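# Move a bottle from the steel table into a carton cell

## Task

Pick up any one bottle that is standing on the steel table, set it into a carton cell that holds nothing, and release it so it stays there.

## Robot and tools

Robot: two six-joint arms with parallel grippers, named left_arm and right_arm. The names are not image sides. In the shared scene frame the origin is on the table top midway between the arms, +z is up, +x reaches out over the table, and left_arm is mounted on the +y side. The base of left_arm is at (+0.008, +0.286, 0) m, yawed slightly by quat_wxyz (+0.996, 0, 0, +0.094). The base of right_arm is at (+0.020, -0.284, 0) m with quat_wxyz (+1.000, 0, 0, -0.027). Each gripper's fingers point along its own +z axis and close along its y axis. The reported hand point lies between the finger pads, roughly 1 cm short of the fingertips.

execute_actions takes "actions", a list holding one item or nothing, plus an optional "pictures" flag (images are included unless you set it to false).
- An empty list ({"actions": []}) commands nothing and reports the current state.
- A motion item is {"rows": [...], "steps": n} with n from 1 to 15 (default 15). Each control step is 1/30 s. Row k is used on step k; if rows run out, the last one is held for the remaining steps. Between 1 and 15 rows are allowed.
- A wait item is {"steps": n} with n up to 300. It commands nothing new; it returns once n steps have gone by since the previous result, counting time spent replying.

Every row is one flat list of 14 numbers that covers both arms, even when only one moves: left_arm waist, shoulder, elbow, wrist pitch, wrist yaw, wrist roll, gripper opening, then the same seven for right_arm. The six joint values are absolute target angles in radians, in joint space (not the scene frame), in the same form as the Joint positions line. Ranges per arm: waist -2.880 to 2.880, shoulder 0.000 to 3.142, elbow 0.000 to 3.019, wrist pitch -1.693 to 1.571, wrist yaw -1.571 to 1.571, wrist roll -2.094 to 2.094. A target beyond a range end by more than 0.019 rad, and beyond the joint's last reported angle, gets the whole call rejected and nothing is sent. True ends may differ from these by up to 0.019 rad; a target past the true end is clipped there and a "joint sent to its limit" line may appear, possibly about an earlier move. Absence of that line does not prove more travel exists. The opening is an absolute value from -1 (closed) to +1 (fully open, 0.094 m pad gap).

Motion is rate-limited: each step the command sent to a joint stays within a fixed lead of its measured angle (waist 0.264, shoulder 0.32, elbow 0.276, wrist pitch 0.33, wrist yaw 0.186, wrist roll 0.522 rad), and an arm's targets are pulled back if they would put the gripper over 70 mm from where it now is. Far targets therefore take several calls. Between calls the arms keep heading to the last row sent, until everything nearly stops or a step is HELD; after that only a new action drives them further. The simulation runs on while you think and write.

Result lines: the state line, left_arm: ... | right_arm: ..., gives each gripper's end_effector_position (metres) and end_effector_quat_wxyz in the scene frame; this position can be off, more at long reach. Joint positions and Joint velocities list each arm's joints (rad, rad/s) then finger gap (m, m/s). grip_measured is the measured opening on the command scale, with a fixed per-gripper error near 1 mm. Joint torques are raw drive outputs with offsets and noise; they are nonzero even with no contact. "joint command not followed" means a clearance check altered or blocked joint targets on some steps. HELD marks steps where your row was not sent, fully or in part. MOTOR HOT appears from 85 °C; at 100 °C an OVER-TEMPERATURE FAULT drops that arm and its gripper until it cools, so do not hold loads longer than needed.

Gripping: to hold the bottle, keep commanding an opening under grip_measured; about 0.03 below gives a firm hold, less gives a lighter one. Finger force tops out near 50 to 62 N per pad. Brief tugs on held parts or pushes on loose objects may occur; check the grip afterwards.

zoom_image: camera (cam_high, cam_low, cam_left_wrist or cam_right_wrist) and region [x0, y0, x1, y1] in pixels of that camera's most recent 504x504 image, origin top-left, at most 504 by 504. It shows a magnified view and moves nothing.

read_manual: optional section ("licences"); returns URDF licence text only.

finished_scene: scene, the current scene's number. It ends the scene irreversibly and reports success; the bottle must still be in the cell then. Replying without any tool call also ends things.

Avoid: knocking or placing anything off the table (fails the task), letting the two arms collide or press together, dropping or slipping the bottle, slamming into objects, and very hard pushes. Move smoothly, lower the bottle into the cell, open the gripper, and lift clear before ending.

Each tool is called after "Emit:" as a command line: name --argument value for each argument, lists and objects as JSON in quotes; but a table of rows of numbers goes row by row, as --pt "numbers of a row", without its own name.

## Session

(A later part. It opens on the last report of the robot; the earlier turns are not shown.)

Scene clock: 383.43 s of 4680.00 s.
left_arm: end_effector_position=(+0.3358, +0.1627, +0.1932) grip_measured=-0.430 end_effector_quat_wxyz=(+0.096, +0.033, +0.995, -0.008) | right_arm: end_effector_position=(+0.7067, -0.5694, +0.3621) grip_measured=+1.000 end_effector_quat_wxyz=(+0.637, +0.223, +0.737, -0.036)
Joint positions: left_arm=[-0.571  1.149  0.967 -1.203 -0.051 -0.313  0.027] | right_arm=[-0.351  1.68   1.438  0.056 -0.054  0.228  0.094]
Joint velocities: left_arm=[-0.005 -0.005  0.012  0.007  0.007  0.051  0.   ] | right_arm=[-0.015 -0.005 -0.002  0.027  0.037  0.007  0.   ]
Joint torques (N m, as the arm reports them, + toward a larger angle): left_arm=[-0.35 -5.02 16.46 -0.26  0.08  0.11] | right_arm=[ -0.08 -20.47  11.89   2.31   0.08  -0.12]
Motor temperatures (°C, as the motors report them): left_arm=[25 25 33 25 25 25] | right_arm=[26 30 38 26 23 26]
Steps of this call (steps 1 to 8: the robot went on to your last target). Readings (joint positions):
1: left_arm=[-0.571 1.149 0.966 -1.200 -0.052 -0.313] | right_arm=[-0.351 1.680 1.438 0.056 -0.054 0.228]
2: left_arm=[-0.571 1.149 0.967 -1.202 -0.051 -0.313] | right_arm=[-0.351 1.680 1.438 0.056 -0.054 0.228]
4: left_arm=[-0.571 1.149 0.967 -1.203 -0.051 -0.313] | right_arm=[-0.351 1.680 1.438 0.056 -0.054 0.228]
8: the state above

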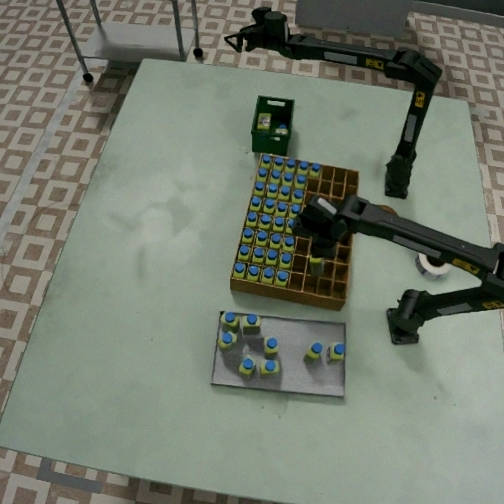

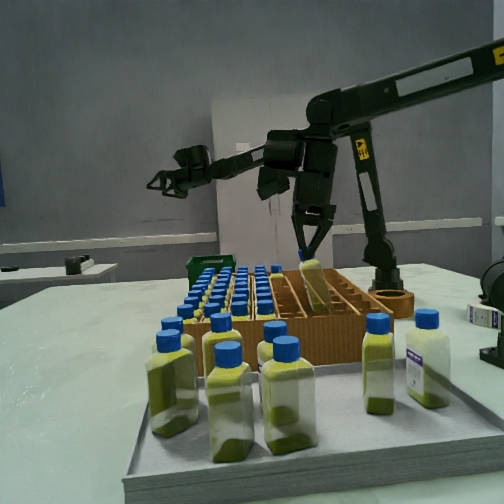

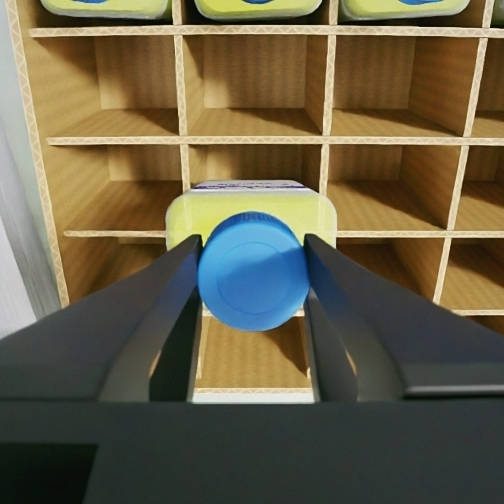

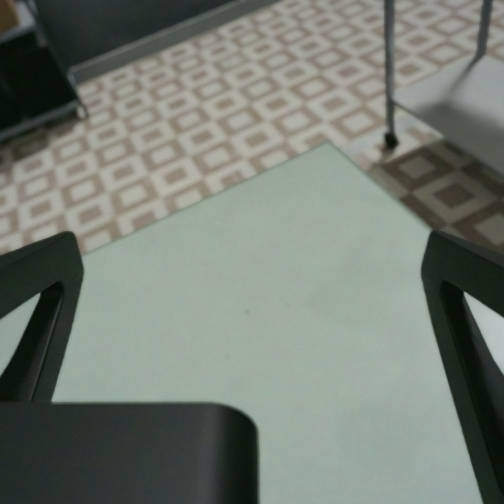

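Emit:
execute_actions --actions '[{"rows":[[-0.575,1.14,0.99,-1.203,-0.05,-0.315,-0.47,-0.351,1.68,1.438,0.056,-0.054,0.228,1],[-0.575,1.125,0.975,-1.195,-0.055,-0.318,-0.49,-0.351,1.68,1.438,0.056,-0.054,0.228,1],[-0.58,1.11,0.967,-1.185,-0.06,-0.322,-0.49,-0.351,1.68,1.438,0.056,-0.054,0.228,1],[-0.586,1.093,0.965,-1.172,-0.07,-0.326,-0.49,-0.351,1.68,1.438,0.056,-0.054,0.228,1],[-0.592,1.076,0.96,-1.158,-0.08,-0.33,-0.49,-0.351,1.68,1.438,0.056,-0.054,0.228,1],[-0.598,1.059,0.95,-1.143,-0.09,-0.334,-0.49,-0.351,1.68,1.438,0.056,-0.054,0.228,1],[-0.604,1.042,0.938,-1.128,-0.10,-0.338,-0.49,-0.351,1.68,1.438,0.056,-0.054,0.228,1],[-0.61,1.025,0.926,-1.113,-0.11,-0.342,-0.49,-0.351,1.68,1.438,0.056,-0.054,0.228,1],[-0.616,1.009,0.914,-1.098,-0.12,-0.346,-0.49,-0.351,1.68,1.438,0.056,-0.054,0.228,1],[-0.622,0.994,0.902,-1.083,-0.13,-0.35,-0.49,-0.351,1.68,1.438,0.056,-0.054,0.228,1],[-0.628,0.98,0.89,-1.068,-0.14,-0.354,-0.49,-0.351,1.68,1.438,0.056,-0.054,0.228,1],[-0.634,0.968,0.878,-1.053,-0.15,-0.354,-0.49,-0.351,1.68,1.438,0.056,-0.054,0.228,1],[-0.639,0.96,0.867,-1.04,-0.158,-0.354,-0.49,-0.351,1.68,1.438,0.056,-0.054,0.228,1],[-0.643,0.954,0.857,-1.027,-0.164,-0.354,-0.49,-0.351,1.68,1.438,0.056,-0.054,0.228,1],[-0.645,0.952,0.85,-1.017,-0.166,-0.354,-0.49,-0.351,1.68,1.438,0.056,-0.054,0.228,1]],"steps":15}]' --pictures false

Emit:
execute_actions --actions '[{"steps":12}]'

Emit:
zoom_image --camera "cam_low" --region '[240, 200, 370, 320]'

Emit:
zoom_image --camera "cam_left_wrist" --region '[150, 120, 360, 280]'

Scene clock: 412.37 s of 4680.00 s.
left_arm: end_effector_position=(+0.3271, +0.1632, +0.2235) grip_measured=-0.443 end_effector_quat_wxyz=(+0.220, +0.035, +0.975, -0.008) | right_arm: end_effector_position=(+0.7067, -0.5694, +0.3621) grip_measured=+1.000 end_effector_quat_wxyz=(+0.637, +0.223, +0.737, -0.036)
Joint positions: left_arm=[-0.633  0.963  0.874 -1.065 -0.158 -0.339  0.026] | right_arm=[-0.351  1.68   1.438  0.056 -0.054  0.228  0.094]
Joint velocities: left_arm=[-0.132 -0.298 -0.247  0.344 -0.139 -0.066 -0.001] | right_arm=[-0.005 -0.024 -0.007 -0.022 -0.037  0.007  0.   ]
Joint torques (N m, as the arm reports them, + toward a larger angle): left_arm=[-0.3  -3.31 11.04  1.78 -0.32  0.07] | right_arm=[ -0.03 -20.46  11.88   2.32   0.08  -0.12]
Motor temperatures (°C, as the motors report them): left_arm=[25 25 33 25 25 25] | right_arm=[26 31 38 26 23 26]
Steps of this call (steps 1 to 15: the robot went on to your last target; steps 16 to 90: nothing new was sent; then 25.43 s passed at rest; steps 91 to 105: all 15 steps of this action). Readings (joint positions):
91: left_arm=[-0.571 1.149 0.967 -1.203 -0.051 -0.313] | right_arm=[-0.351 1.680 1.438 0.056 -0.054 0.228]
92: left_arm=[-0.571 1.148 0.967 -1.203 -0.051 -0.313] | right_arm=[-0.351 1.680 1.438 0.056 -0.054 0.228]
94: left_arm=[-0.572 1.142 0.966 -1.201 -0.059 -0.313] | right_arm=[-0.351 1.680 1.438 0.056 -0.054 0.228]
98: left_arm=[-0.588 1.092 0.948 -1.158 -0.098 -0.321] | right_arm=[-0.351 1.680 1.438 0.056 -0.054 0.228]
105: the state above

Scene clock: 412.77 s of 4680.00 s.
left_arm: end_effector_position=(+0.3254, +0.1623, +0.2188) grip_measured=-0.443 end_effector_quat_wxyz=(+0.226, +0.035, +0.974, -0.010) | right_arm: end_effector_position=(+0.7067, -0.5694, +0.3621) grip_measured=+1.000 end_effector_quat_wxyz=(+0.637, +0.223, +0.737, -0.036)
Joint positions: left_arm=[-0.639  0.953  0.853 -1.043 -0.161 -0.344  0.026] | right_arm=[-0.351  1.68   1.438  0.056 -0.054  0.228  0.094]
Joint velocities: left_arm=[-0.005 -0.005  0.012 -0.002  0.037 -0.037  0.001] | right_arm=[-0.005  0.005  0.007  0.007 -0.022 -0.037  0.   ]
Joint torques (N m, as the arm reports them, + toward a larger angle): left_arm=[-0.32 -3.69 11.39  1.91 -0.31  0.11] | right_arm=[ -0.07 -20.46  11.89   2.31   0.08  -0.12]
Motor temperatures (°C, as the motors report them): left_arm=[25 25 33 25 25 25] | right_arm=[26 31 38 26 23 26]
Steps of this call (steps 1 to 12: the robot went on to your last target). Readings (joint positions):
1: left_arm=[-0.636 0.955 0.866 -1.056 -0.159 -0.340] | right_arm=[-0.351 1.680 1.438 0.056 -0.054 0.228]
2: left_arm=[-0.638 0.953 0.862 -1.051 -0.160 -0.341] | right_arm=[-0.351 1.680 1.438 0.056 -0.054 0.228]
4: left_arm=[-0.639 0.953 0.856 -1.046 -0.160 -0.342] | right_arm=[-0.351 1.680 1.438 0.056 -0.054 0.228]
8: left_arm=[-0.639 0.953 0.853 -1.044 -0.160 -0.343] | right_arm=[-0.351 1.680 1.438 0.056 -0.054 0.228]
12: the state above

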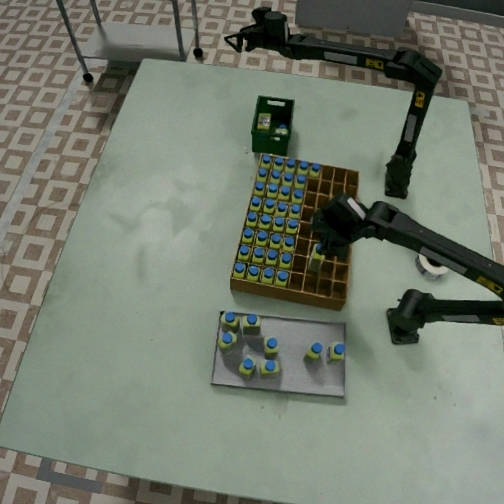

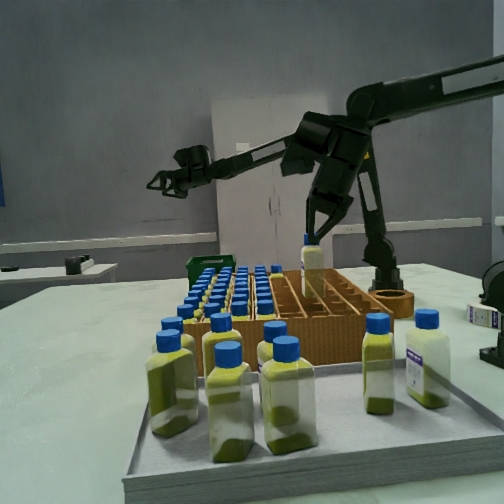

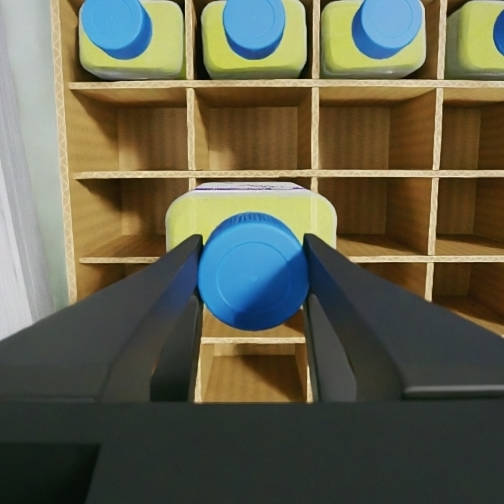

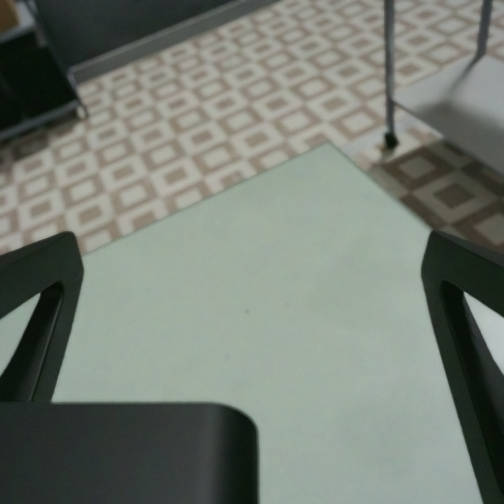

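Region (240, 200, 370, 320) of cam_low's 504x504 image, scaled by 3.877, with more detail than that image has; it fills the top 465 rows of this view, and the rest is white.

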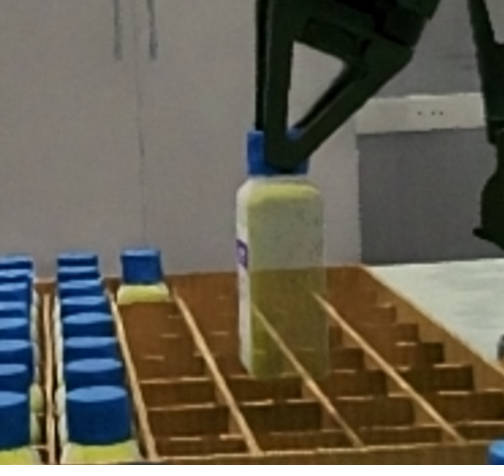

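Region (150, 120, 360, 280) of cam_left_wrist's 504x504 image, scaled by 2.400, with more detail than that image has; it fills the top 384 rows of this view, and the rest is white.

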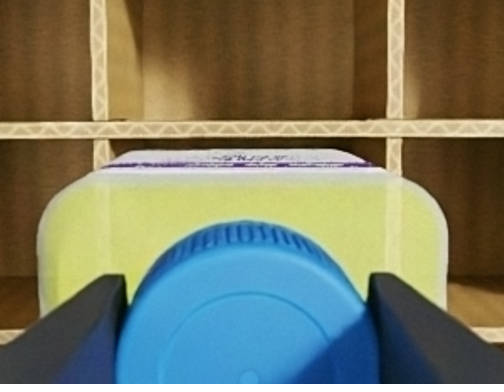

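Emit:
execute_actions --actions '[{"rows":[[-0.649,0.958,0.845,-1.011,-0.166,-0.354,-0.49,-0.351,1.68,1.438,0.056,-0.054,0.228,1],[-0.65,0.96,0.84,-1.005,-0.166,-0.354,-0.49,-0.351,1.68,1.438,0.056,-0.054,0.228,1],[-0.65,0.961,0.835,-0.999,-0.166,-0.354,-0.49,-0.351,1.68,1.438,0.056,-0.054,0.228,1],[-0.65,0.962,0.83,-0.993,-0.166,-0.354,-0.49,-0.351,1.68,1.438,0.056,-0.054,0.228,1],[-0.65,0.963,0.825,-0.987,-0.166,-0.354,-0.49,-0.351,1.68,1.438,0.056,-0.054,0.228,1],[-0.65,0.964,0.82,-0.981,-0.166,-0.354,-0.49,-0.351,1.68,1.438,0.056,-0.054,0.228,1],[-0.65,0.965,0.815,-0.975,-0.166,-0.354,-0.49,-0.351,1.68,1.438,0.056,-0.054,0.228,1],[-0.65,0.966,0.81,-0.97,-0.166,-0.354,-0.49,-0.351,1.68,1.438,0.056,-0.054,0.228,1],[-0.65,0.967,0.805,-0.964,-0.166,-0.354,-0.49,-0.351,1.68,1.438,0.056,-0.054,0.228,1],[-0.65,0.968,0.80,-0.958,-0.166,-0.354,-0.49,-0.351,1.68,1.438,0.056,-0.054,0.228,1],[-0.65,0.969,0.795,-0.952,-0.166,-0.354,-0.49,-0.351,1.68,1.438,0.056,-0.054,0.228,1],[-0.65,0.97,0.79,-0.946,-0.166,-0.354,-0.49,-0.351,1.68,1.438,0.056,-0.054,0.228,1],[-0.65,0.971,0.785,-0.941,-0.166,-0.354,-0.49,-0.351,1.68,1.438,0.056,-0.054,0.228,1],[-0.65,0.972,0.781,-0.936,-0.166,-0.354,-0.49,-0.351,1.68,1.438,0.056,-0.054,0.228,1]],"steps":15}]' --pictures false

Emit:
execute_actions --actions '[{"steps":8}]'

Emit:
zoom_image --camera "cam_left_wrist" --region '[150, 120, 360, 280]'

Scene clock: 445.73 s of 4680.00 s.
left_arm: end_effector_position=(+0.3249, +0.1616, +0.1924) grip_measured=-0.443 end_effector_quat_wxyz=(+0.226, +0.036, +0.973, -0.010) | right_arm: end_effector_position=(+0.7067, -0.5694, +0.3621) grip_measured=+1.000 end_effector_quat_wxyz=(+0.637, +0.223, +0.737, -0.036)
Joint positions: left_arm=[-0.641  0.963  0.789 -0.968 -0.161 -0.345  0.026] | right_arm=[-0.351  1.68   1.438  0.056 -0.054  0.228  0.094]
Joint velocities: left_arm=[-0.015  0.034 -0.11   0.095  0.007 -0.007  0.   ] | right_arm=[-0.024 -0.015 -0.007  0.017  0.022  0.051  0.   ]
Joint torques (N m, as the arm reports them, + toward a larger angle): left_arm=[-1.02 -3.24 11.68  1.78 -0.33  0.09] | right_arm=[ -0.08 -20.44  11.89   2.31   0.08  -0.12]
Motor temperatures (°C, as the motors report them): left_arm=[25 25 31 25 25 25] | right_arm=[26 31 38 26 23 26]
Steps of this call (steps 1 to 30: the robot went on to your last target; steps 31 to 90: nothing new was sent; then 29.47 s passed at rest; steps 91 to 105: all 15 steps of this action). Readings (joint positions):
91: left_arm=[-0.639 0.953 0.853 -1.041 -0.161 -0.345] | right_arm=[-0.351 1.680 1.438 0.056 -0.054 0.228]
92: left_arm=[-0.640 0.953 0.852 -1.038 -0.161 -0.345] | right_arm=[-0.351 1.680 1.438 0.056 -0.054 0.228]
94: left_arm=[-0.640 0.953 0.846 -1.027 -0.161 -0.345] | right_arm=[-0.351 1.680 1.438 0.056 -0.054 0.228]
98: left_arm=[-0.641 0.954 0.825 -1.005 -0.161 -0.345] | right_arm=[-0.351 1.680 1.438 0.056 -0.054 0.228]
105: the state above

Scene clock: 446.00 s of 4680.00 s.
left_arm: end_effector_position=(+0.3249, +0.1617, +0.1894) grip_measured=-0.443 end_effector_quat_wxyz=(+0.225, +0.036, +0.974, -0.010) | right_arm: end_effector_position=(+0.7067, -0.5694, +0.3621) grip_measured=+1.000 end_effector_quat_wxyz=(+0.637, +0.223, +0.737, -0.036)
Joint positions: left_arm=[-0.641  0.966  0.783 -0.961 -0.161 -0.345  0.026] | right_arm=[-0.351  1.68   1.438  0.056 -0.054  0.228  0.094]
Joint velocities: left_arm=[-0.005 -0.005 -0.007  0.002  0.022  0.007 -0.   ] | right_arm=[-0.005  0.015 -0.002 -0.022 -0.007  0.037  0.   ]
Joint torques (N m, as the arm reports them, + toward a larger angle): left_arm=[-0.78 -4.63 11.6   1.77 -0.31  0.09] | right_arm=[ -0.06 -20.47  11.89   2.32   0.08  -0.12]
Motor temperatures (°C, as the motors report them): left_arm=[25 25 31 25 25 25] | right_arm=[26 31 38 26 23 26]
Steps of this call (steps 1 to 8: the robot went on to your last target). Readings (joint positions):
1: left_arm=[-0.641 0.964 0.786 -0.966 -0.161 -0.345] | right_arm=[-0.351 1.680 1.438 0.056 -0.054 0.228]
2: left_arm=[-0.641 0.966 0.784 -0.965 -0.161 -0.345] | right_arm=[-0.351 1.680 1.438 0.056 -0.054 0.228]
4: left_arm=[-0.641 0.966 0.783 -0.964 -0.161 -0.345] | right_arm=[-0.351 1.680 1.438 0.056 -0.054 0.228]
8: the state above

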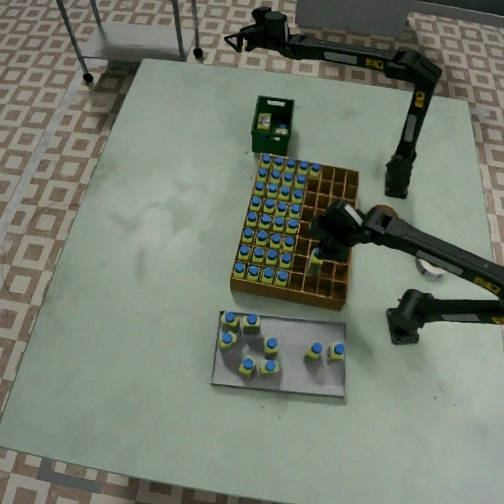

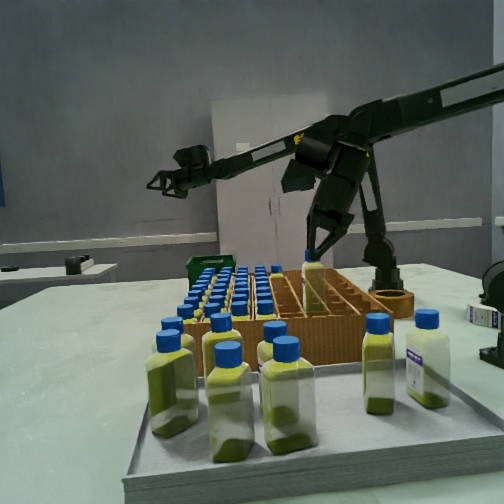

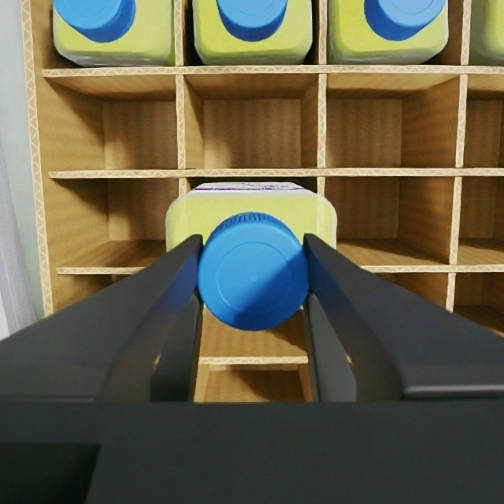

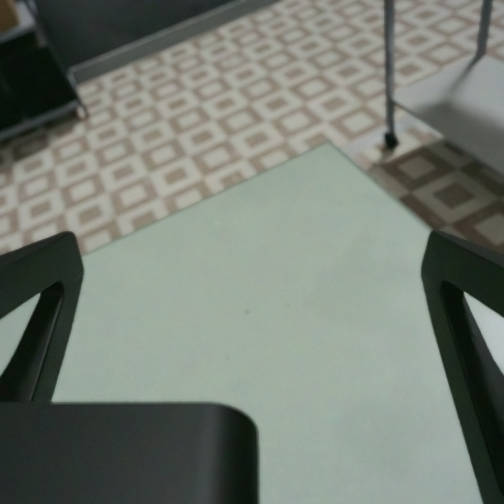

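Region (150, 120, 360, 280) of cam_left_wrist's 504x504 image, scaled by 2.400, with more detail than that image has; it fills the top 384 rows of this view, and the rest is white.

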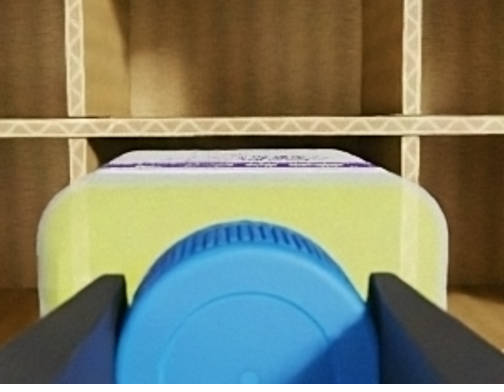

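Centred. Down to 0.16.

Emit:
execute_actions --actions '[{"rows":[[-0.65,0.974,0.776,-0.93,-0.166,-0.354,-0.49,-0.351,1.68,1.438,0.056,-0.054,0.228,1],[-0.65,0.976,0.771,-0.923,-0.166,-0.354,-0.49,-0.351,1.68,1.438,0.056,-0.054,0.228,1],[-0.65,0.977,0.765,-0.916,-0.166,-0.354,-0.49,-0.351,1.68,1.438,0.056,-0.054,0.228,1],[-0.65,0.979,0.76,-0.909,-0.166,-0.354,-0.49,-0.351,1.68,1.438,0.056,-0.054,0.228,1],[-0.65,0.981,0.755,-0.902,-0.166,-0.354,-0.49,-0.351,1.68,1.438,0.056,-0.054,0.228,1],[-0.65,0.983,0.75,-0.895,-0.166,-0.354,-0.49,-0.351,1.68,1.438,0.056,-0.054,0.228,1],[-0.65,0.985,0.745,-0.888,-0.166,-0.354,-0.49,-0.351,1.68,1.438,0.056,-0.054,0.228,1],[-0.65,0.986,0.74,-0.881,-0.166,-0.354,-0.49,-0.351,1.68,1.438,0.056,-0.054,0.228,1],[-0.65,0.988,0.735,-0.874,-0.166,-0.354,-0.49,-0.351,1.68,1.438,0.056,-0.054,0.228,1],[-0.65,0.99,0.73,-0.867,-0.166,-0.354,-0.49,-0.351,1.68,1.438,0.056,-0.054,0.228,1],[-0.65,0.992,0.725,-0.86,-0.166,-0.354,-0.49,-0.351,1.68,1.438,0.056,-0.054,0.228,1],[-0.65,0.994,0.72,-0.853,-0.166,-0.354,-0.49,-0.351,1.68,1.438,0.056,-0.054,0.228,1],[-0.65,0.995,0.715,-0.846,-0.166,-0.354,-0.49,-0.351,1.68,1.438,0.056,-0.054,0.228,1]],"steps":15}]' --pictures false

Scene clock: 457.63 s of 4680.00 s.
left_arm: end_effector_position=(+0.3251, +0.1616, +0.1609) grip_measured=-0.443 end_effector_quat_wxyz=(+0.224, +0.036, +0.974, -0.009) | right_arm: end_effector_position=(+0.7067, -0.5694, +0.3621) grip_measured=+1.000 end_effector_quat_wxyz=(+0.637, +0.223, +0.737, -0.036)
Joint positions: left_arm=[-0.641  0.988  0.72  -0.877 -0.161 -0.345  0.026] | right_arm=[-0.351  1.68   1.438  0.056 -0.054  0.228  0.094]
Joint velocities: left_arm=[-0.005  0.054 -0.09   0.056 -0.051 -0.007 -0.   ] | right_arm=[ 0.015 -0.005  0.002 -0.012 -0.007  0.022  0.   ]
Joint torques (N m, as the arm reports them, + toward a larger angle): left_arm=[-0.68 -4.46 11.52  1.79 -0.31  0.04] | right_arm=[ -0.05 -20.46  11.89   2.32   0.08  -0.12]
Motor temperatures (°C, as the motors report them): left_arm=[25 25 31 25 25 25] | right_arm=[26 31 38 26 23 26]
Steps of this call (steps 1 to 15: the robot went on to your last target; steps 16 to 90: nothing new was sent; then 8.13 s passed at rest; steps 91 to 105: all 15 steps of this action). Readings (joint positions):
91: left_arm=[-0.641 0.966 0.783 -0.961 -0.161 -0.345] | right_arm=[-0.351 1.680 1.438 0.056 -0.054 0.228]
92: left_arm=[-0.641 0.966 0.782 -0.957 -0.161 -0.345] | right_arm=[-0.351 1.680 1.438 0.056 -0.054 0.228]
94: left_arm=[-0.641 0.967 0.776 -0.945 -0.161 -0.345] | right_arm=[-0.351 1.680 1.438 0.056 -0.054 0.228]
98: left_arm=[-0.641 0.972 0.755 -0.919 -0.161 -0.345] | right_arm=[-0.351 1.680 1.438 0.056 -0.054 0.228]
105: the state above

Emit:
execute_actions --actions '[{"rows":[[-0.65,0.998,0.71,-0.839,-0.166,-0.354,-0.49,-0.351,1.68,1.438,0.056,-0.054,0.228,1],[-0.65,1.001,0.704,-0.83,-0.166,-0.354,-0.49,-0.351,1.68,1.438,0.056,-0.054,0.228,1],[-0.65,1.004,0.698,-0.821,-0.166,-0.354,-0.49,-0.351,1.68,1.438,0.056,-0.054,0.228,1],[-0.65,1.007,0.692,-0.812,-0.166,-0.354,-0.49,-0.351,1.68,1.438,0.056,-0.054,0.228,1],[-0.65,1.01,0.686,-0.803,-0.166,-0.354,-0.49,-0.351,1.68,1.438,0.056,-0.054,0.228,1],[-0.65,1.013,0.68,-0.794,-0.166,-0.354,-0.49,-0.351,1.68,1.438,0.056,-0.054,0.228,1],[-0.65,1.016,0.674,-0.785,-0.166,-0.354,-0.49,-0.351,1.68,1.438,0.056,-0.054,0.228,1],[-0.65,1.019,0.668,-0.776,-0.166,-0.354,-0.49,-0.351,1.68,1.438,0.056,-0.054,0.228,1],[-0.65,1.022,0.662,-0.767,-0.166,-0.354,-0.49,-0.351,1.68,1.438,0.056,-0.054,0.228,1],[-0.65,1.025,0.656,-0.758,-0.166,-0.354,-0.49,-0.351,1.68,1.438,0.056,-0.054,0.228,1],[-0.65,1.027,0.651,-0.75,-0.166,-0.354,-0.49,-0.351,1.68,1.438,0.056,-0.054,0.228,1]],"steps":15}]'

Emit:
zoom_image --camera "cam_low" --region '[240, 240, 370, 340]'

Scene clock: 472.17 s of 4680.00 s.
left_arm: end_effector_position=(+0.3240, +0.1619, +0.1278) grip_measured=-0.443 end_effector_quat_wxyz=(+0.221, +0.036, +0.974, -0.008) | right_arm: end_effector_position=(+0.7067, -0.5694, +0.3621) grip_measured=+1.000 end_effector_quat_wxyz=(+0.637, +0.223, +0.737, -0.036)
Joint positions: left_arm=[-0.642  1.024  0.652 -0.78  -0.161 -0.345  0.026] | right_arm=[-0.351  1.68   1.438  0.056 -0.054  0.228  0.094]
Joint velocities: left_arm=[ 0.005  0.005 -0.027 -0.007 -0.037 -0.022 -0.   ] | right_arm=[-0.015 -0.015 -0.002  0.012  0.037  0.051  0.   ]
Joint torques (N m, as the arm reports them, + toward a larger angle): left_arm=[-0.7  -3.98 11.42  1.81 -0.3   0.09] | right_arm=[ -0.01 -20.47  11.89   2.32   0.08  -0.12]
Motor temperatures (°C, as the motors report them): left_arm=[25 25 31 25 25 25] | right_arm=[26 31 38 26 23 26]
Steps of this call (steps 1 to 15: the robot went on to your last target; steps 16 to 90: nothing new was sent; then 11.03 s passed at rest; steps 91 to 105: all 15 steps of this action). Readings (joint positions):
91: left_arm=[-0.641 0.991 0.717 -0.871 -0.161 -0.345] | right_arm=[-0.351 1.680 1.438 0.056 -0.054 0.228]
92: left_arm=[-0.641 0.991 0.716 -0.867 -0.161 -0.345] | right_arm=[-0.351 1.680 1.438 0.056 -0.054 0.228]
94: left_arm=[-0.641 0.991 0.710 -0.851 -0.161 -0.345] | right_arm=[-0.351 1.680 1.438 0.056 -0.054 0.228]
98: left_arm=[-0.642 1.001 0.685 -0.819 -0.161 -0.345] | right_arm=[-0.351 1.680 1.438 0.056 -0.054 0.228]
105: the state above

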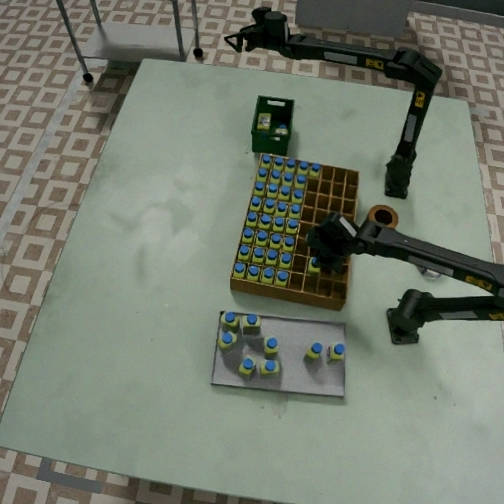

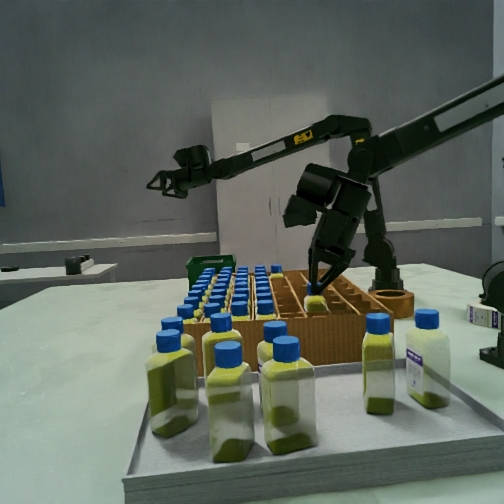

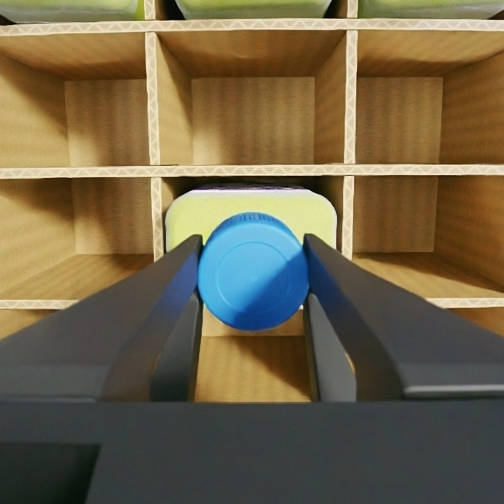

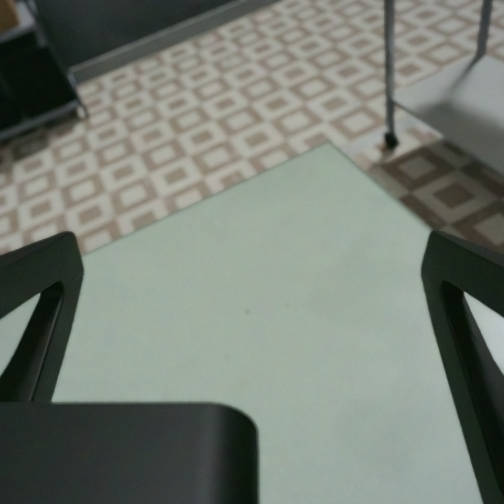

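Region (240, 240, 370, 340) of cam_low's 504x504 image, scaled by 3.877, with more detail than that image has; it fills the top 388 rows of this view, and the rest is white.

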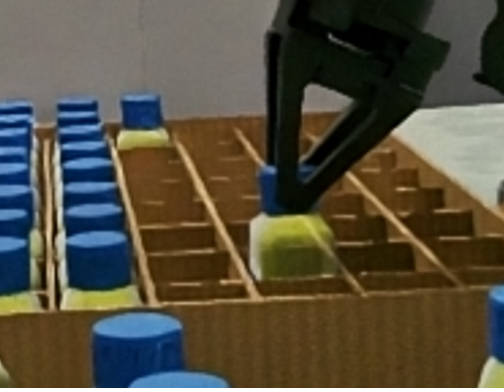

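Emit:
execute_actions --actions '[{"rows":[[-0.65,1.03,0.648,-0.743,-0.166,-0.354,-0.49,-0.351,1.68,1.438,0.056,-0.054,0.228,1],[-0.65,1.033,0.644,-0.736,-0.166,-0.354,-0.49,-0.351,1.68,1.438,0.056,-0.054,0.228,1],[-0.65,1.036,0.641,-0.729,-0.166,-0.354,-0.49,-0.351,1.68,1.438,0.056,-0.054,0.228,1],[-0.65,1.039,0.637,-0.722,-0.166,-0.354,-0.49,-0.351,1.68,1.438,0.056,-0.054,0.228,1],[-0.65,1.042,0.634,-0.715,-0.166,-0.354,-0.49,-0.351,1.68,1.438,0.056,-0.054,0.228,1],[-0.65,1.045,0.63,-0.708,-0.166,-0.354,-0.49,-0.351,1.68,1.438,0.056,-0.054,0.228,1],[-0.65,1.048,0.627,-0.701,-0.166,-0.354,-0.49,-0.351,1.68,1.438,0.056,-0.054,0.228,1],[-0.65,1.051,0.623,-0.694,-0.166,-0.354,-0.49,-0.351,1.68,1.438,0.056,-0.054,0.228,1]],"steps":15}]'

Emit:
zoom_image --camera "cam_low" --region '[240, 240, 370, 340]'

Scene clock: 486.93 s of 4680.00 s.
left_arm: end_effector_position=(+0.3266, +0.1608, +0.1144) grip_measured=-0.443 end_effector_quat_wxyz=(+0.226, +0.036, +0.973, -0.010) | right_arm: end_effector_position=(+0.7067, -0.5694, +0.3621) grip_measured=+1.000 end_effector_quat_wxyz=(+0.637, +0.223, +0.737, -0.036)
Joint positions: left_arm=[-0.642  1.046  0.625 -0.721 -0.161 -0.345  0.026] | right_arm=[-0.351  1.68   1.438  0.056 -0.054  0.228  0.094]
Joint velocities: left_arm=[-0.005 -0.005 -0.017  0.037  0.037 -0.051 -0.001] | right_arm=[-0.005 -0.005 -0.002 -0.027 -0.022 -0.051  0.   ]
Joint torques (N m, as the arm reports them, + toward a larger angle): left_arm=[-0.7  -3.9  10.51  1.72 -0.28  0.06] | right_arm=[ -0.09 -20.44  11.88   2.33   0.08  -0.12]
Motor temperatures (°C, as the motors report them): left_arm=[25 25 31 25 25 25] | right_arm=[26 31 38 26 23 26]
Steps of this call (steps 1 to 15: the robot went on to your last target; steps 16 to 90: nothing new was sent; then 11.27 s passed at rest; steps 91 to 105: all 15 steps of this action). Readings (joint positions):
91: left_arm=[-0.642 1.024 0.652 -0.774 -0.161 -0.345] | right_arm=[-0.351 1.680 1.438 0.056 -0.054 0.228]
92: left_arm=[-0.642 1.024 0.651 -0.771 -0.161 -0.345] | right_arm=[-0.351 1.680 1.438 0.056 -0.054 0.228]
94: left_arm=[-0.642 1.025 0.648 -0.760 -0.161 -0.345] | right_arm=[-0.351 1.680 1.438 0.056 -0.054 0.228]
98: left_arm=[-0.642 1.033 0.636 -0.735 -0.161 -0.345] | right_arm=[-0.351 1.680 1.438 0.056 -0.054 0.228]
105: the state above

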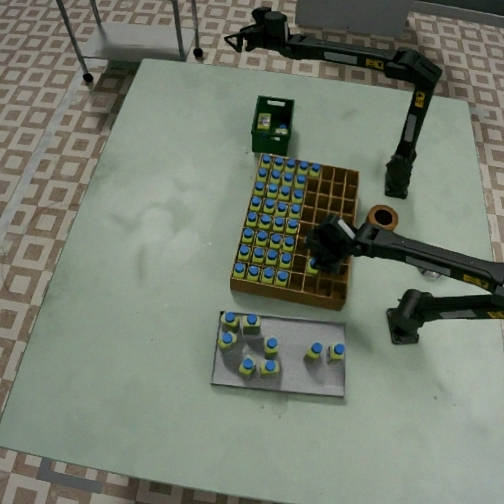

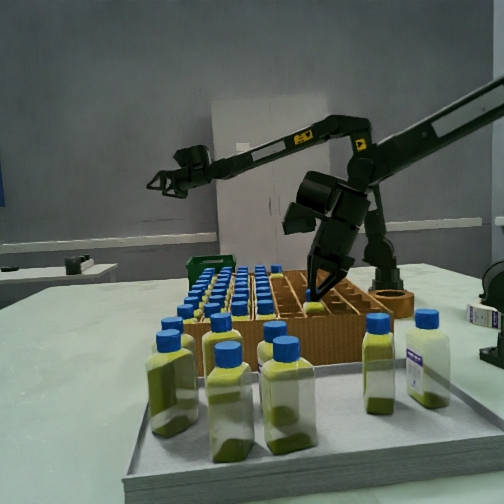

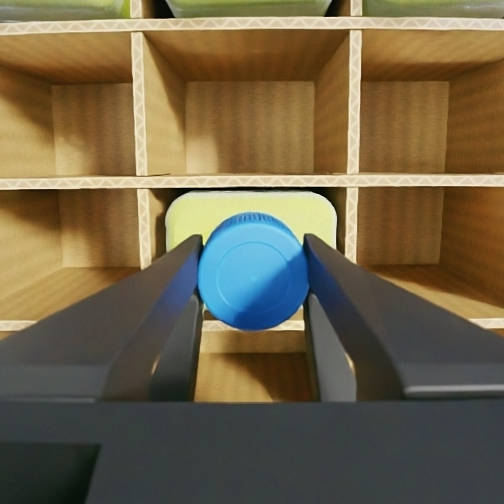

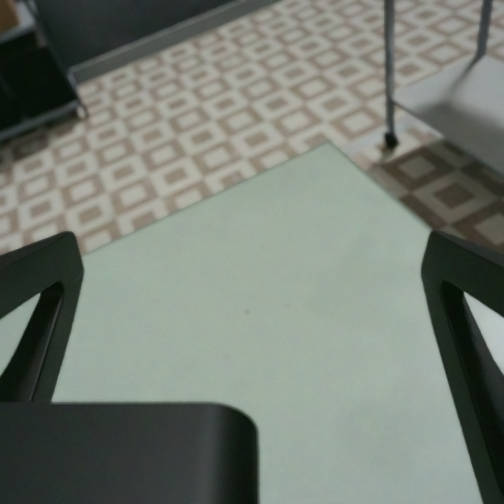

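Region (240, 240, 370, 340) of cam_low's 504x504 image, scaled by 3.877, with more detail than that image has; it fills the top 388 rows of this view, and the rest is white.

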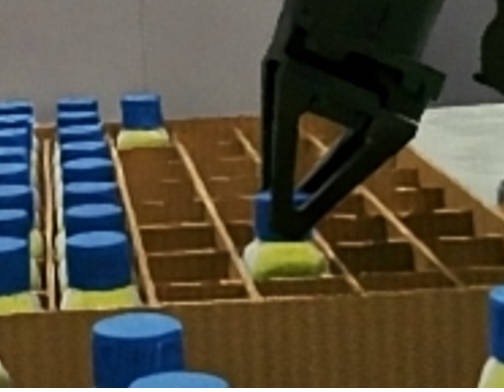

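A few mm more, then release and lift.

Emit:
execute_actions --actions '[{"rows":[[-0.645,1.053,0.62,-0.69,-0.166,-0.354,-0.49,-0.351,1.68,1.438,0.056,-0.054,0.228,1],[-0.645,1.055,0.617,-0.686,-0.166,-0.354,-0.49,-0.351,1.68,1.438,0.056,-0.054,0.228,1],[-0.645,1.057,0.614,-0.682,-0.166,-0.354,-0.49,-0.351,1.68,1.438,0.056,-0.054,0.228,1],[-0.645,1.057,0.614,-0.682,-0.166,-0.354,-0.49,-0.351,1.68,1.438,0.056,-0.054,0.228,1],[-0.645,1.057,0.614,-0.682,-0.166,-0.354,-0.49,-0.351,1.68,1.438,0.056,-0.054,0.228,1],[-0.645,1.057,0.614,-0.682,-0.166,-0.354,-0.49,-0.351,1.68,1.438,0.056,-0.054,0.228,1],[-0.645,1.057,0.614,-0.682,-0.166,-0.354,-0.49,-0.351,1.68,1.438,0.056,-0.054,0.228,1],[-0.645,1.057,0.614,-0.682,-0.166,-0.354,-0.49,-0.351,1.68,1.438,0.056,-0.054,0.228,1],[-0.645,1.057,0.614,-0.682,-0.166,-0.354,-0.49,-0.351,1.68,1.438,0.056,-0.054,0.228,1],[-0.645,1.057,0.614,-0.682,-0.166,-0.354,-0.43,-0.351,1.68,1.438,0.056,-0.054,0.228,1],[-0.645,1.057,0.614,-0.682,-0.166,-0.354,-0.40,-0.351,1.68,1.438,0.056,-0.054,0.228,1],[-0.645,1.057,0.614,-0.682,-0.166,-0.354,-0.3,-0.351,1.68,1.438,0.056,-0.054,0.228,1],[-0.645,1.057,0.614,-0.682,-0.166,-0.354,-0.2,-0.351,1.68,1.438,0.056,-0.054,0.228,1],[-0.645,1.057,0.614,-0.682,-0.166,-0.354,-0.15,-0.351,1.68,1.438,0.056,-0.054,0.228,1]],"steps":15}]' --pictures false

Emit:
execute_actions --actions '[{"rows":[[-0.645,1.04,0.65,-0.70,-0.166,-0.354,-0.15,-0.351,1.68,1.438,0.056,-0.054,0.228,1],[-0.645,1.03,0.675,-0.72,-0.166,-0.354,-0.15,-0.351,1.68,1.438,0.056,-0.054,0.228,1],[-0.645,1.02,0.70,-0.745,-0.166,-0.354,-0.15,-0.351,1.68,1.438,0.056,-0.054,0.228,1],[-0.645,1.01,0.72,-0.77,-0.166,-0.354,-0.15,-0.351,1.68,1.438,0.056,-0.054,0.228,1],[-0.645,1.0,0.74,-0.80,-0.166,-0.354,-0.15,-0.351,1.68,1.438,0.056,-0.054,0.228,1],[-0.645,0.99,0.76,-0.83,-0.166,-0.354,-0.15,-0.351,1.68,1.438,0.056,-0.054,0.228,1],[-0.645,0.98,0.775,-0.86,-0.166,-0.354,-0.15,-0.351,1.68,1.438,0.056,-0.054,0.228,1],[-0.645,0.97,0.79,-0.885,-0.166,-0.354,-0.15,-0.351,1.68,1.438,0.056,-0.054,0.228,1]],"steps":15}]'

Scene clock: 507.50 s of 4680.00 s.
left_arm: end_effector_position=(+0.3282, +0.1601, +0.1134) grip_measured=-0.159 end_effector_quat_wxyz=(+0.231, +0.035, +0.972, -0.012) | right_arm: end_effector_position=(+0.7067, -0.5694, +0.3621) grip_measured=+1.000 end_effector_quat_wxyz=(+0.637, +0.223, +0.737, -0.036)
Joint positions: left_arm=[-0.642  1.048  0.62  -0.704 -0.162 -0.345  0.04 ] | right_arm=[-0.351  1.68   1.438  0.056 -0.054  0.228  0.094]
Joint velocities: left_arm=[-0.015  0.005  0.017  0.012 -0.007 -0.022  0.014] | right_arm=[-0.005 -0.005  0.007 -0.002  0.022 -0.037  0.   ]
Joint torques (N m, as the arm reports them, + toward a larger angle): left_arm=[-0.11 -4.67 10.37  1.49 -0.22  0.07] | right_arm=[ -0.06 -20.44  11.89   2.32   0.08  -0.12]
Motor temperatures (°C, as the motors report them): left_arm=[25 25 31 25 25 25] | right_arm=[26 31 38 26 23 26]
Steps of this call (steps 1 to 15: the robot went on to your last target; steps 16 to 90: nothing new was sent; then 17.07 s passed at rest; steps 91 to 105: all 15 steps of this action). Readings (joint positions):
91: left_arm=[-0.642 1.046 0.625 -0.719 -0.161 -0.345] | right_arm=[-0.351 1.680 1.438 0.056 -0.054 0.228]
92: left_arm=[-0.642 1.046 0.625 -0.717 -0.161 -0.345] | right_arm=[-0.351 1.680 1.438 0.056 -0.054 0.228]
94: left_arm=[-0.642 1.047 0.623 -0.712 -0.161 -0.345] | right_arm=[-0.351 1.680 1.438 0.056 -0.054 0.228]
98: left_arm=[-0.642 1.048 0.620 -0.708 -0.162 -0.345] | right_arm=[-0.351 1.680 1.438 0.056 -0.054 0.228]
105: the state above

Scene clock: 508.00 s of 4680.00 s.
left_arm: end_effector_position=(+0.3351, +0.1568, +0.1839) grip_measured=-0.152 end_effector_quat_wxyz=(+0.254, +0.033, +0.966, -0.022) | right_arm: end_effector_position=(+0.7067, -0.5694, +0.3621) grip_measured=+1.000 end_effector_quat_wxyz=(+0.637, +0.223, +0.737, -0.036)
Joint positions: left_arm=[-0.642  0.965  0.749 -0.864 -0.162 -0.345  0.04 ] | right_arm=[-0.351  1.68   1.438  0.056 -0.054  0.228  0.094]
Joint velocities: left_arm=[ 0.005 -0.005 -0.007 -0.037 -0.066 -0.007  0.001] | right_arm=[-0.005  0.005 -0.017  0.002  0.037 -0.007  0.   ]
Joint torques (N m, as the arm reports them, + toward a larger angle): left_arm=[-0.42 -3.72 15.47  0.16 -0.27  0.06] | right_arm=[ -0.04 -20.49  11.9    2.33   0.08  -0.12]
Motor temperatures (°C, as the motors report them): left_arm=[25 25 31 25 25 25] | right_arm=[26 31 38 26 23 26]
Steps of this call (steps 1 to 15: all 15 steps of this action). Readings (joint positions):
1: left_arm=[-0.642 1.048 0.620 -0.704 -0.162 -0.345] | right_arm=[-0.351 1.680 1.438 0.056 -0.054 0.228]
2: left_arm=[-0.642 1.047 0.620 -0.704 -0.162 -0.345] | right_arm=[-0.351 1.680 1.438 0.056 -0.054 0.228]
4: left_arm=[-0.642 1.044 0.627 -0.723 -0.162 -0.345] | right_arm=[-0.351 1.680 1.438 0.056 -0.054 0.228]
8: left_arm=[-0.642 1.016 0.685 -0.821 -0.162 -0.345] | right_arm=[-0.351 1.680 1.438 0.056 -0.054 0.228]
15: the state above

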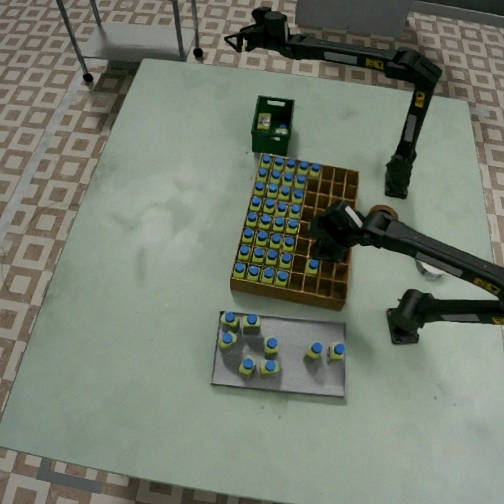

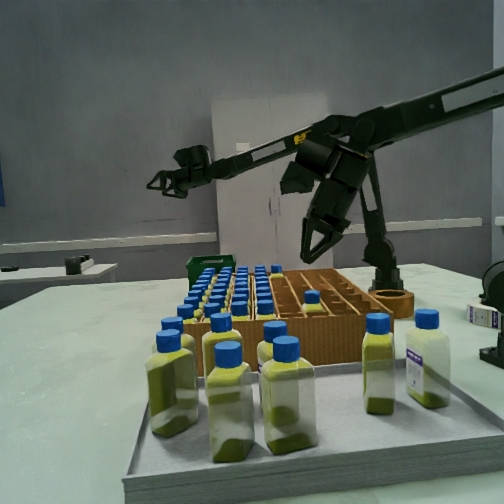

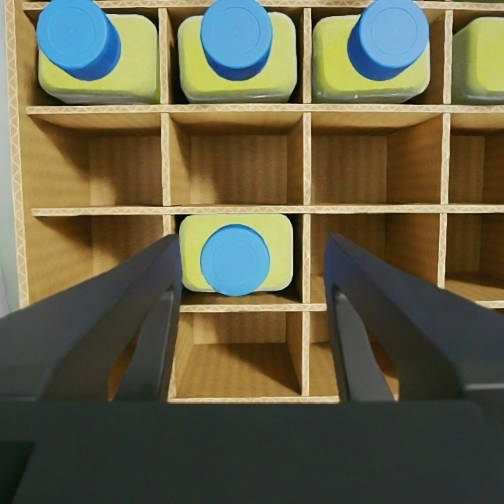

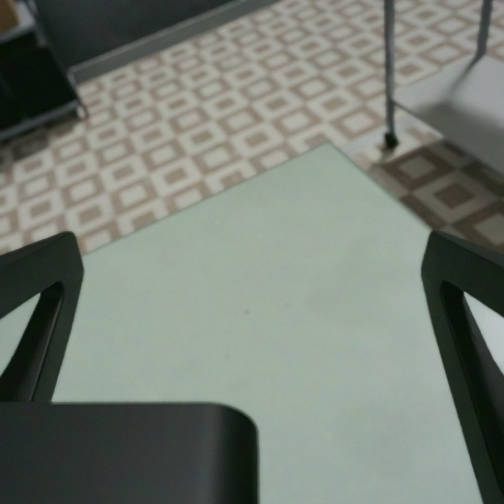

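Emit:
finished_scene --scene 2

The scene is finished: the task was done.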